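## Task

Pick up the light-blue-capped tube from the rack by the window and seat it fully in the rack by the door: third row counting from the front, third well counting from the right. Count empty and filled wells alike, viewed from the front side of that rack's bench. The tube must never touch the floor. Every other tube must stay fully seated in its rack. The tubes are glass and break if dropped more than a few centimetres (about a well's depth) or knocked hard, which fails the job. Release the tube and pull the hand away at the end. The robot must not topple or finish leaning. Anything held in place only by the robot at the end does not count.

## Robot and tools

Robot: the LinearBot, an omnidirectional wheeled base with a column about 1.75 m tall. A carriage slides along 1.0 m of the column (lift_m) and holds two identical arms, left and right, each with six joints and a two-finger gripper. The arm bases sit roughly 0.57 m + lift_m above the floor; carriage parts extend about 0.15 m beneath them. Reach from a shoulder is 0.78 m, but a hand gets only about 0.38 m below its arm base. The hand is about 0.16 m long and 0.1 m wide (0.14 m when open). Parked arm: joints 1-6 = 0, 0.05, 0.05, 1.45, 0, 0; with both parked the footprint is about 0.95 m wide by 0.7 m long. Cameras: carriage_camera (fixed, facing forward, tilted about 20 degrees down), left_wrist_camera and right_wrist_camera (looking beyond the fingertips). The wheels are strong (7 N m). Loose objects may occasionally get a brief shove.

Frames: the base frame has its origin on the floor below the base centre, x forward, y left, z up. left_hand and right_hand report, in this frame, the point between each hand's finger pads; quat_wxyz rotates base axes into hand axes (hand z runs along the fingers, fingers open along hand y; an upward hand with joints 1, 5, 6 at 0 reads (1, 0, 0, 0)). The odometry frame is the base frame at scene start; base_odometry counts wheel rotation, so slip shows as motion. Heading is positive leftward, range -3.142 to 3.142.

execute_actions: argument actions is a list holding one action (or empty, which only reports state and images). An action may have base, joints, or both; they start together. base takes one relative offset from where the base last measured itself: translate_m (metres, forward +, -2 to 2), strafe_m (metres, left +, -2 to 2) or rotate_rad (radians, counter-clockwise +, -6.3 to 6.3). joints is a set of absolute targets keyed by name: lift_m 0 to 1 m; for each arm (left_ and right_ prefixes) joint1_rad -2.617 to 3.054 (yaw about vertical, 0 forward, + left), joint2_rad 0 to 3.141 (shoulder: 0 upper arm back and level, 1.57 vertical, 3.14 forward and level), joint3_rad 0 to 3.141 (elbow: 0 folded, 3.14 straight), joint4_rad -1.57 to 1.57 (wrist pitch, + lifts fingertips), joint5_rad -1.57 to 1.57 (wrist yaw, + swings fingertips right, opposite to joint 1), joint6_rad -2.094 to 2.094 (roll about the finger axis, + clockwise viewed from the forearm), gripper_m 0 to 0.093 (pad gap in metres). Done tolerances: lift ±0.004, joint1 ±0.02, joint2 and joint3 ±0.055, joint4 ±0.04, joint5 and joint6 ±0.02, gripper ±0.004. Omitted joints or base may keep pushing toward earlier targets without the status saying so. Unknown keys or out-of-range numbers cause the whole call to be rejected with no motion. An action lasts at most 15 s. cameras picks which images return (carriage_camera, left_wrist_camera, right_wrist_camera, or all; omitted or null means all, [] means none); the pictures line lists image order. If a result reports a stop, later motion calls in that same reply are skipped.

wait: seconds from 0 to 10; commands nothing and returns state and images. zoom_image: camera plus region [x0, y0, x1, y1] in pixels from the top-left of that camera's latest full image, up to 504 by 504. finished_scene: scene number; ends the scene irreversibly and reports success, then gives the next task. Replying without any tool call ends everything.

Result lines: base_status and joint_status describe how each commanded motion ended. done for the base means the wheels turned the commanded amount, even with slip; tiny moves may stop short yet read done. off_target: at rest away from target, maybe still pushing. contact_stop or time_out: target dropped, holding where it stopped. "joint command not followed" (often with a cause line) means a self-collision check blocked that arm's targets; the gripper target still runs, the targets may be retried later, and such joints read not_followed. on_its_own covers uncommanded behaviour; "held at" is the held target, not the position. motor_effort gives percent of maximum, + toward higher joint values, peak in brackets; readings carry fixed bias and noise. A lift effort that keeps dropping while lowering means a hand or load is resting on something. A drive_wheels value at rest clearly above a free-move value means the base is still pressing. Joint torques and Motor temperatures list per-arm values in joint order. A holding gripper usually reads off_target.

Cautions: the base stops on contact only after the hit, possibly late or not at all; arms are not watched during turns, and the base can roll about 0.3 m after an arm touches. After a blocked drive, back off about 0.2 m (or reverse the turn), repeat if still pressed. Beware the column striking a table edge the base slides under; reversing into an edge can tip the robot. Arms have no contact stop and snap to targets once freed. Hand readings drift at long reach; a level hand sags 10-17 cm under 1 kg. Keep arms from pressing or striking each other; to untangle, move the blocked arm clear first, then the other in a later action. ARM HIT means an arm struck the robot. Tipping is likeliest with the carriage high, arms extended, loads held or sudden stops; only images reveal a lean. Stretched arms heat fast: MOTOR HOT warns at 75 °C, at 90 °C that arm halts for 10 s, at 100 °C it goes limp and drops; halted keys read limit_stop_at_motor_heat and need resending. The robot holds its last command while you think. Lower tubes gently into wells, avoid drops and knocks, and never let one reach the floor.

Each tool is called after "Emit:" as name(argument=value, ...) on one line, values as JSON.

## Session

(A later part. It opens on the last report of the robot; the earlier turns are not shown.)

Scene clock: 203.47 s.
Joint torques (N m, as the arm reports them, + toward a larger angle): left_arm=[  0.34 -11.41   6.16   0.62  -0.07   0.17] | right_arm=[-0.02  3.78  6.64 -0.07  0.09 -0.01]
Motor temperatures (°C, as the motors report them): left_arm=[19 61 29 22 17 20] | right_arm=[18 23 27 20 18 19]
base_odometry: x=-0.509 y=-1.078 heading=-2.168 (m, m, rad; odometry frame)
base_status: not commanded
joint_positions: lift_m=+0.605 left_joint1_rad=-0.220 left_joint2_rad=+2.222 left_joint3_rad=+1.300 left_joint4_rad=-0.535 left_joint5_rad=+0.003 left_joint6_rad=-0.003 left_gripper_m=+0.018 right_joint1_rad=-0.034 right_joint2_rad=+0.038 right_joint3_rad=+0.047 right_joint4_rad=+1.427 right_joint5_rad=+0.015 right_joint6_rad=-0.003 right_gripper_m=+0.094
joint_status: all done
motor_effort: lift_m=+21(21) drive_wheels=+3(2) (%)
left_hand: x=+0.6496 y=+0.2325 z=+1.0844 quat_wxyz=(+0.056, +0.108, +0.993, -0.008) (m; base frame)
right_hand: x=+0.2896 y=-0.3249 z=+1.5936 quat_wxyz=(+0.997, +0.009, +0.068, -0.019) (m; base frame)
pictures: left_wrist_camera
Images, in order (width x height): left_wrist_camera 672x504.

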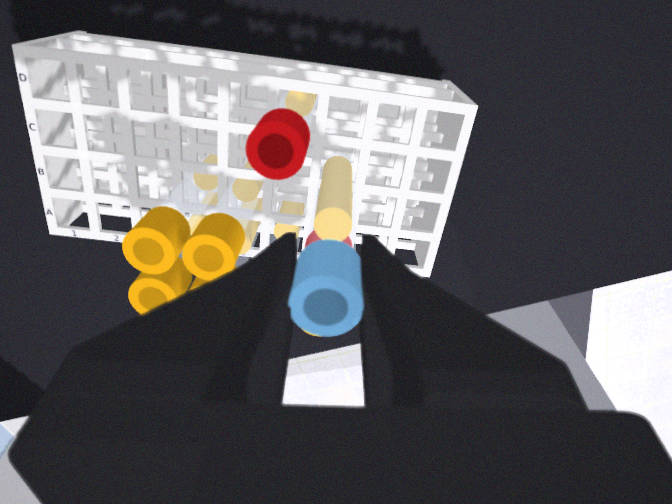

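Emit:
execute_actions(actions=[{"joints": {"lift_m": 0.585}}], cameras=["left_wrist_camera", "carriage_camera"])

Emit:
zoom_image(camera="carriage_camera", region=[180, 320, 300, 420])

Scene clock: 209.63 s.
Joint torques (N m, as the arm reports them, + toward a larger angle): left_arm=[  0.29 -11.35   6.16   0.62  -0.07   0.17] | right_arm=[-0.2   3.83  6.85 -0.17  0.16  0.  ]
Motor temperatures (°C, as the motors report them): left_arm=[19 61 29 22 17 20] | right_arm=[18 23 27 20 18 19]
base_odometry: x=-0.509 y=-1.078 heading=-2.168 (m, m, rad; odometry frame)
base_status: not commanded
joint_positions: lift_m=+0.585 left_joint1_rad=-0.220 left_joint2_rad=+2.222 left_joint3_rad=+1.300 left_joint4_rad=-0.535 left_joint5_rad=+0.003 left_joint6_rad=-0.003 left_gripper_m=+0.018 right_joint1_rad=-0.034 right_joint2_rad=+0.038 right_joint3_rad=+0.047 right_joint4_rad=+1.427 right_joint5_rad=+0.015 right_joint6_rad=-0.003 right_gripper_m=+0.094
joint_status: all done
motor_effort: lift_m=+21(21) drive_wheels=+3(3) (%)
left_hand: x=+0.6498 y=+0.2325 z=+1.0646 quat_wxyz=(+0.056, +0.108, +0.993, -0.008) (m; base frame)
right_hand: x=+0.2895 y=-0.3249 z=+1.5737 quat_wxyz=(+0.998, +0.009, +0.067, -0.019) (m; base frame)
pictures: carriage_camera, left_wrist_camera
Images, in order (width x height): carriage_camera 672x504, left_wrist_camera 672x504.

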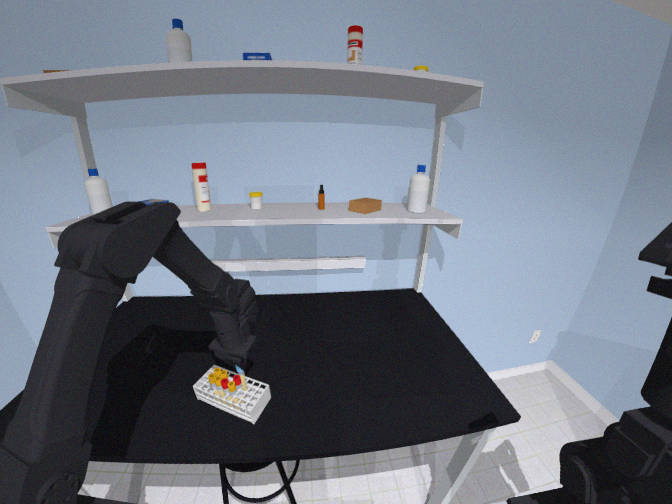

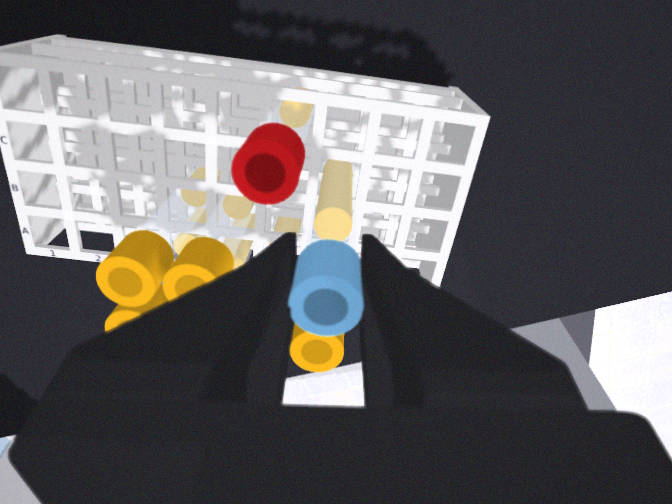

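Region (180, 320, 300, 420) of carriage_camera's 672x504 image, scaled by 4.200, with more detail than that image has.

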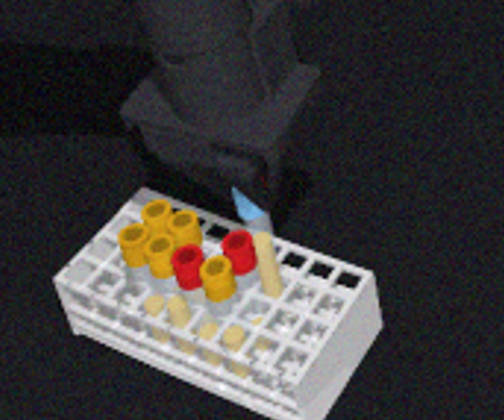

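Emit:
execute_actions(actions=[{"joints": {"lift_m": 0.567}}], cameras=["left_wrist_camera", "carriage_camera"])

Emit:
zoom_image(camera="carriage_camera", region=[190, 340, 280, 415])

Scene clock: 218.87 s.
Joint torques (N m, as the arm reports them, + toward a larger angle): left_arm=[  0.38 -11.36   6.13   0.62  -0.08   0.17] | right_arm=[-0.01  3.96  6.69 -0.12  0.12  0.  ]
Motor temperatures (°C, as the motors report them): left_arm=[19 62 29 22 17 20] | right_arm=[18 23 27 20 18 19]
base_odometry: x=-0.509 y=-1.078 heading=-2.168 (m, m, rad; odometry frame)
base_status: not commanded
joint_positions: lift_m=+0.567 left_joint1_rad=-0.220 left_joint2_rad=+2.221 left_joint3_rad=+1.300 left_joint4_rad=-0.535 left_joint5_rad=+0.003 left_joint6_rad=-0.003 left_gripper_m=+0.018 right_joint1_rad=-0.034 right_joint2_rad=+0.038 right_joint3_rad=+0.047 right_joint4_rad=+1.427 right_joint5_rad=+0.015 right_joint6_rad=-0.003 right_gripper_m=+0.094
joint_status: all done
motor_effort: lift_m=+21(22) drive_wheels=+4(4) (%)
left_hand: x=+0.6500 y=+0.2324 z=+1.0469 quat_wxyz=(+0.057, +0.108, +0.992, -0.008) (m; base frame)
right_hand: x=+0.2895 y=-0.3249 z=+1.5556 quat_wxyz=(+0.998, +0.009, +0.067, -0.019) (m; base frame)
pictures: carriage_camera, left_wrist_camera
Images, in order (width x height): carriage_camera 672x504, left_wrist_camera 672x504.

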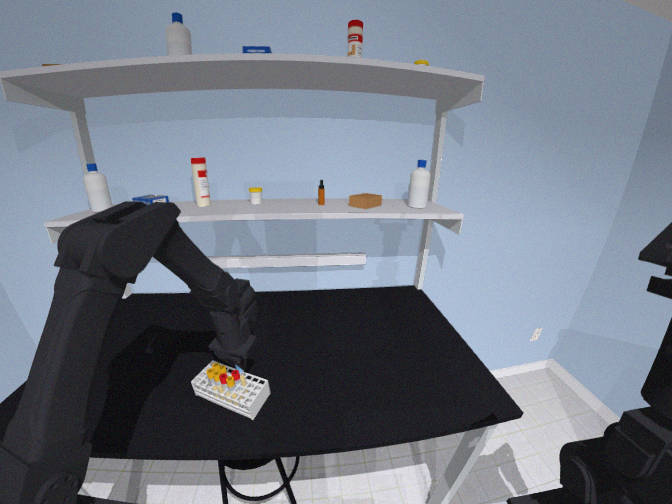

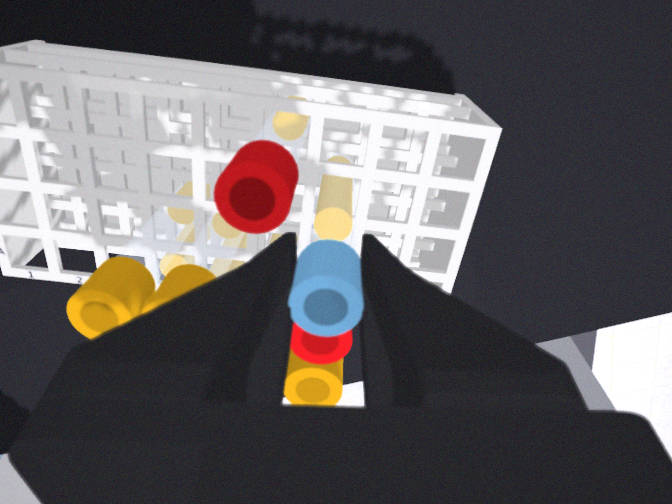

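Region (190, 340, 280, 415) of carriage_camera's 672x504 image, scaled by 5.600, with more detail than that image has.

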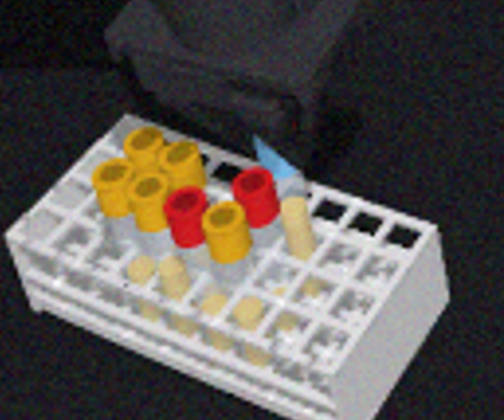

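Emit:
execute_actions(actions=[{"joints": {"lift_m": 0.558}}], cameras=["left_wrist_camera"])

Emit:
execute_actions(actions=[{"joints": {"left_gripper_m": 0.026}}], cameras=["left_wrist_camera"])

Emit:
execute_actions(actions=[{"joints": {"lift_m": 0.63}}], cameras=["left_wrist_camera", "carriage_camera"])

Emit:
zoom_image(camera="carriage_camera", region=[190, 355, 280, 430])

Scene clock: 226.77 s.
Joint torques (N m, as the arm reports them, + toward a larger angle): left_arm=[  0.35 -11.31   6.13   0.61  -0.07   0.17] | right_arm=[-0.03  3.67  6.84 -0.13  0.11  0.02]
Motor temperatures (°C, as the motors report them): left_arm=[19 62 29 22 17 20] | right_arm=[18 23 27 20 18 19]
base_odometry: x=-0.509 y=-1.078 heading=-2.168 (m, m, rad; odometry frame)
base_status: not commanded
joint_positions: lift_m=+0.558 left_joint1_rad=-0.220 left_joint2_rad=+2.221 left_joint3_rad=+1.300 left_joint4_rad=-0.535 left_joint5_rad=+0.003 left_joint6_rad=-0.003 left_gripper_m=+0.018 right_joint1_rad=-0.034 right_joint2_rad=+0.038 right_joint3_rad=+0.047 right_joint4_rad=+1.427 right_joint5_rad=+0.015 right_joint6_rad=-0.003 right_gripper_m=+0.094
joint_status: all done
motor_effort: lift_m=+20(21) drive_wheels=+3(3) (%)
left_hand: x=+0.6500 y=+0.2324 z=+1.0379 quat_wxyz=(+0.057, +0.108, +0.992, -0.008) (m; base frame)
right_hand: x=+0.2895 y=-0.3249 z=+1.5467 quat_wxyz=(+0.998, +0.009, +0.067, -0.019) (m; base frame)
pictures: left_wrist_camera
Images, in order (width x height): left_wrist_camera 672x504.

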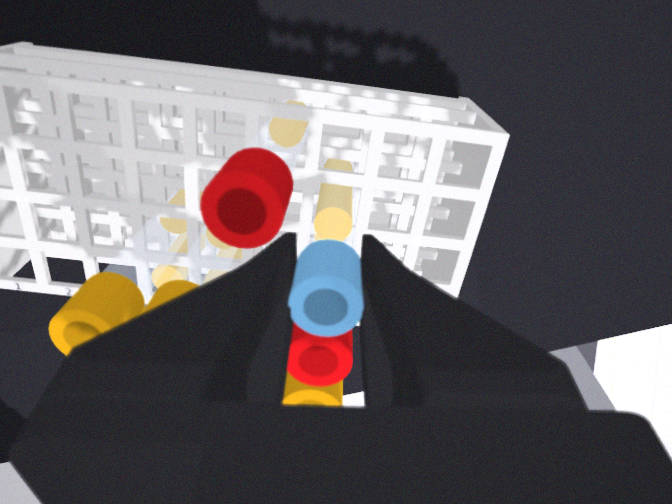

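Scene clock: 227.23 s.
Joint torques (N m, as the arm reports them, + toward a larger angle): left_arm=[  0.34 -11.29   6.17   0.61  -0.08   0.17] | right_arm=[ 0.    3.88  6.62 -0.09  0.14 -0.05]
Motor temperatures (°C, as the motors report them): left_arm=[19 62 29 22 17 20] | right_arm=[18 23 27 20 18 19]
base_odometry: x=-0.509 y=-1.078 heading=-2.168 (m, m, rad; odometry frame)
base_status: not commanded
joint_positions: lift_m=+0.558 left_joint1_rad=-0.220 left_joint2_rad=+2.221 left_joint3_rad=+1.300 left_joint4_rad=-0.535 left_joint5_rad=+0.003 left_joint6_rad=-0.003 left_gripper_m=+0.026 right_joint1_rad=-0.034 right_joint2_rad=+0.038 right_joint3_rad=+0.047 right_joint4_rad=+1.427 right_joint5_rad=+0.015 right_joint6_rad=-0.003 right_gripper_m=+0.094
joint_status: all done
motor_effort: lift_m=+20(21) drive_wheels=+3(2) (%)
left_hand: x=+0.6499 y=+0.2324 z=+1.0379 quat_wxyz=(+0.057, +0.108, +0.992, -0.008) (m; base frame)
right_hand: x=+0.2895 y=-0.3249 z=+1.5467 quat_wxyz=(+0.998, +0.009, +0.067, -0.019) (m; base frame)
pictures: left_wrist_camera
Images, in order (width x height): left_wrist_camera 672x504.

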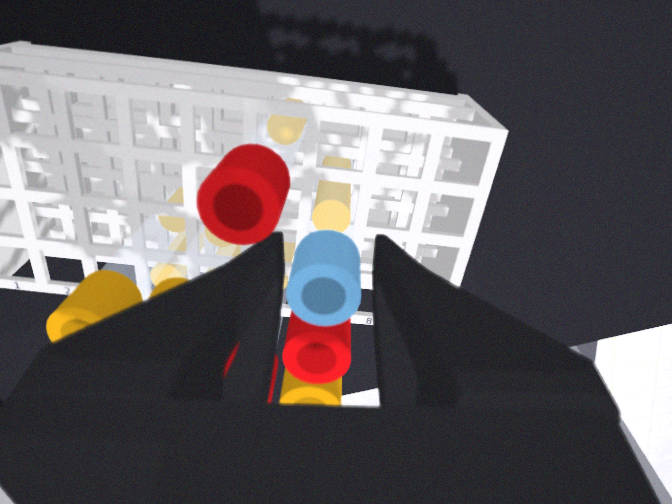

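Scene clock: 228.07 s.
Joint torques (N m, as the arm reports them, + toward a larger angle): left_arm=[  0.35 -10.92   6.21   0.61  -0.07   0.17] | right_arm=[-0.08  3.89  6.44 -0.1   0.13 -0.01]
Motor temperatures (°C, as the motors report them): left_arm=[19 62 29 22 17 20] | right_arm=[18 23 27 20 18 19]
base_odometry: x=-0.509 y=-1.078 heading=-2.168 (m, m, rad; odometry frame)
base_status: not commanded
joint_positions: lift_m=+0.630 left_joint1_rad=-0.220 left_joint2_rad=+2.216 left_joint3_rad=+1.300 left_joint4_rad=-0.534 left_joint5_rad=+0.003 left_joint6_rad=-0.003 left_gripper_m=+0.026 right_joint1_rad=-0.034 right_joint2_rad=+0.038 right_joint3_rad=+0.047 right_joint4_rad=+1.427 right_joint5_rad=+0.015 right_joint6_rad=-0.003 right_gripper_m=+0.094
joint_status: all done
motor_effort: lift_m=+20(24) drive_wheels=+3(2) (%)
left_hand: x=+0.6513 y=+0.2321 z=+1.1120 quat_wxyz=(+0.060, +0.108, +0.992, -0.008) (m; base frame)
right_hand: x=+0.2894 y=-0.3249 z=+1.6187 quat_wxyz=(+0.998, +0.009, +0.067, -0.019) (m; base frame)
pictures: carriage_camera, left_wrist_camera
Images, in order (width x height): carriage_camera 672x504, left_wrist_camera 672x504.

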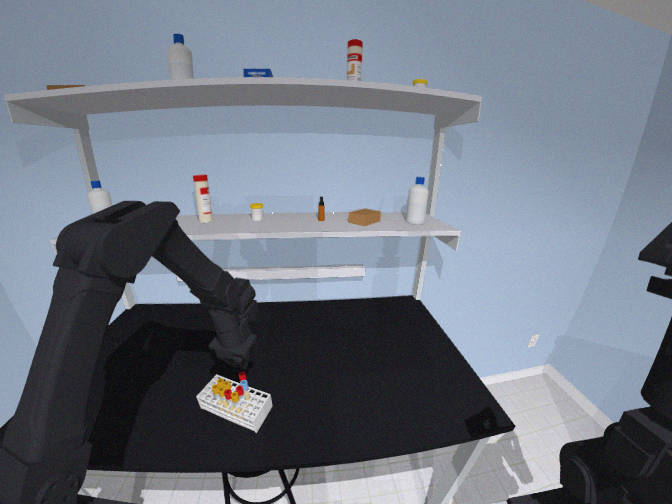

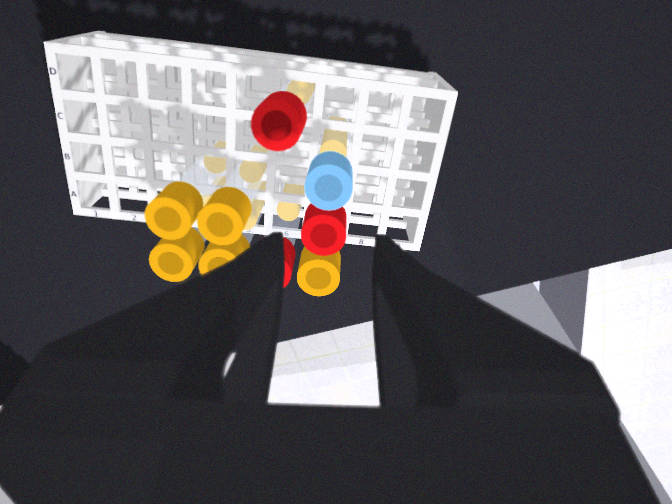

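Region (190, 355, 280, 430) of carriage_camera's 672x504 image, scaled by 5.600, with more detail than that image has.

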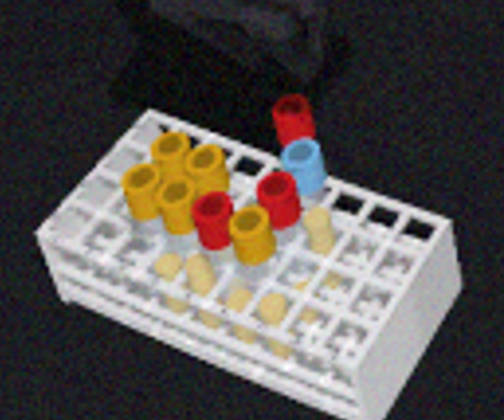

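Emit:
execute_actions(actions=[{"base": {"translate_m": -0.25}, "joints": {"left_joint1_rad": 0.0, "left_joint2_rad": 1.0, "left_joint3_rad": 0.8, "left_joint4_rad": -0.5}}], cameras=["carriage_camera", "left_wrist_camera"])

Emit:
zoom_image(camera="carriage_camera", region=[210, 305, 310, 385])

Scene clock: 238.07 s.
Joint torques (N m, as the arm reports them, + toward a larger angle): left_arm=[-0.18 -3.09  6.59  1.79 -0.02  0.17] | right_arm=[ 0.08  3.91  6.61 -0.07  0.11  0.  ]
Motor temperatures (°C, as the motors report them): left_arm=[19 61 29 23 17 20] | right_arm=[18 23 27 20 18 19]
base_odometry: x=-0.368 y=-0.871 heading=-2.168 (m, m, rad; odometry frame)
base_status: done
joint_positions: lift_m=+0.630 left_joint1_rad=+0.007 left_joint2_rad=+1.003 left_joint3_rad=+0.815 left_joint4_rad=-0.504 left_joint5_rad=-0.002 left_joint6_rad=-0.003 left_gripper_m=+0.026 right_joint1_rad=-0.034 right_joint2_rad=+0.038 right_joint3_rad=+0.047 right_joint4_rad=+1.429 right_joint5_rad=+0.015 right_joint6_rad=-0.003 right_gripper_m=+0.094
joint_status: all done
motor_effort: lift_m=+20(20) drive_wheels=+0(12) (%)
left_hand: x=+0.5752 y=+0.3238 z=+1.3818 quat_wxyz=(+0.425, -0.005, +0.905, +0.002) (m; base frame)
right_hand: x=+0.2892 y=-0.3249 z=+1.6188 quat_wxyz=(+0.998, +0.009, +0.067, -0.019) (m; base frame)
pictures: carriage_camera, left_wrist_camera
Images, in order (width x height): carriage_camera 672x504, left_wrist_camera 672x504.

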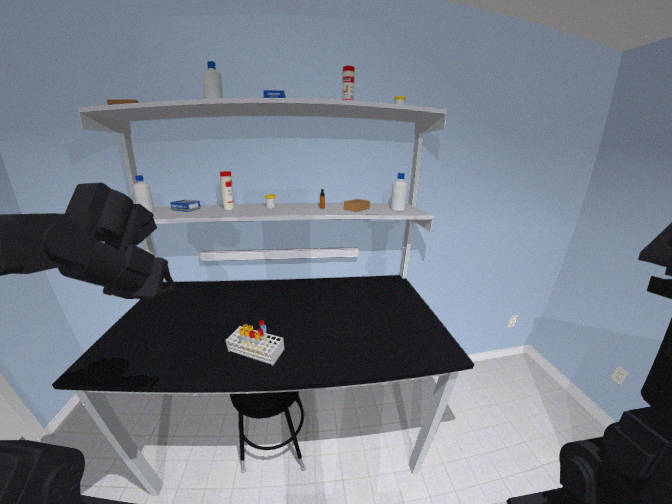

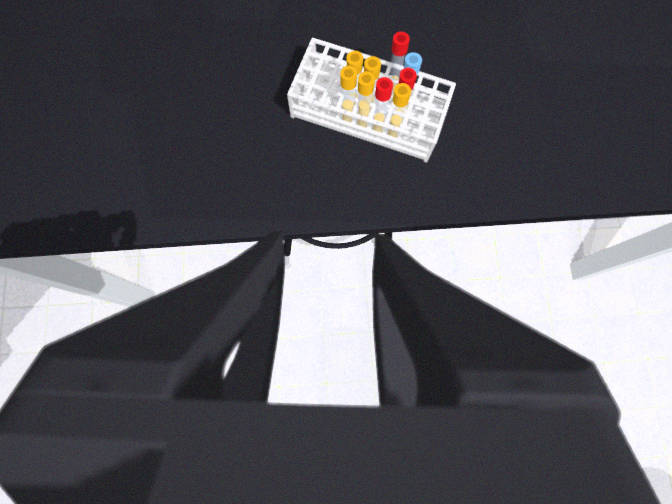

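Region (210, 305, 310, 385) of carriage_camera's 672x504 image, scaled by 5.040, with more detail than that image has; it fills the top 403 rows of this view, and the rest is white.

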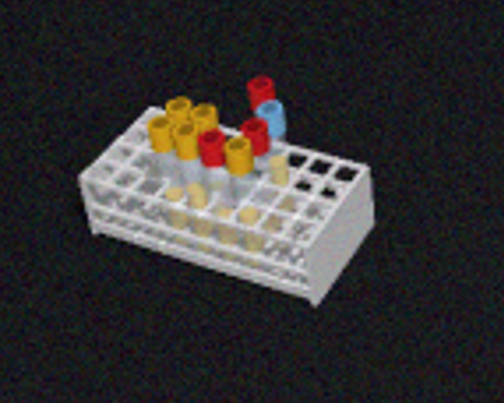

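Emit:
finished_scene(scene=2)

The scene is finished: the task was done.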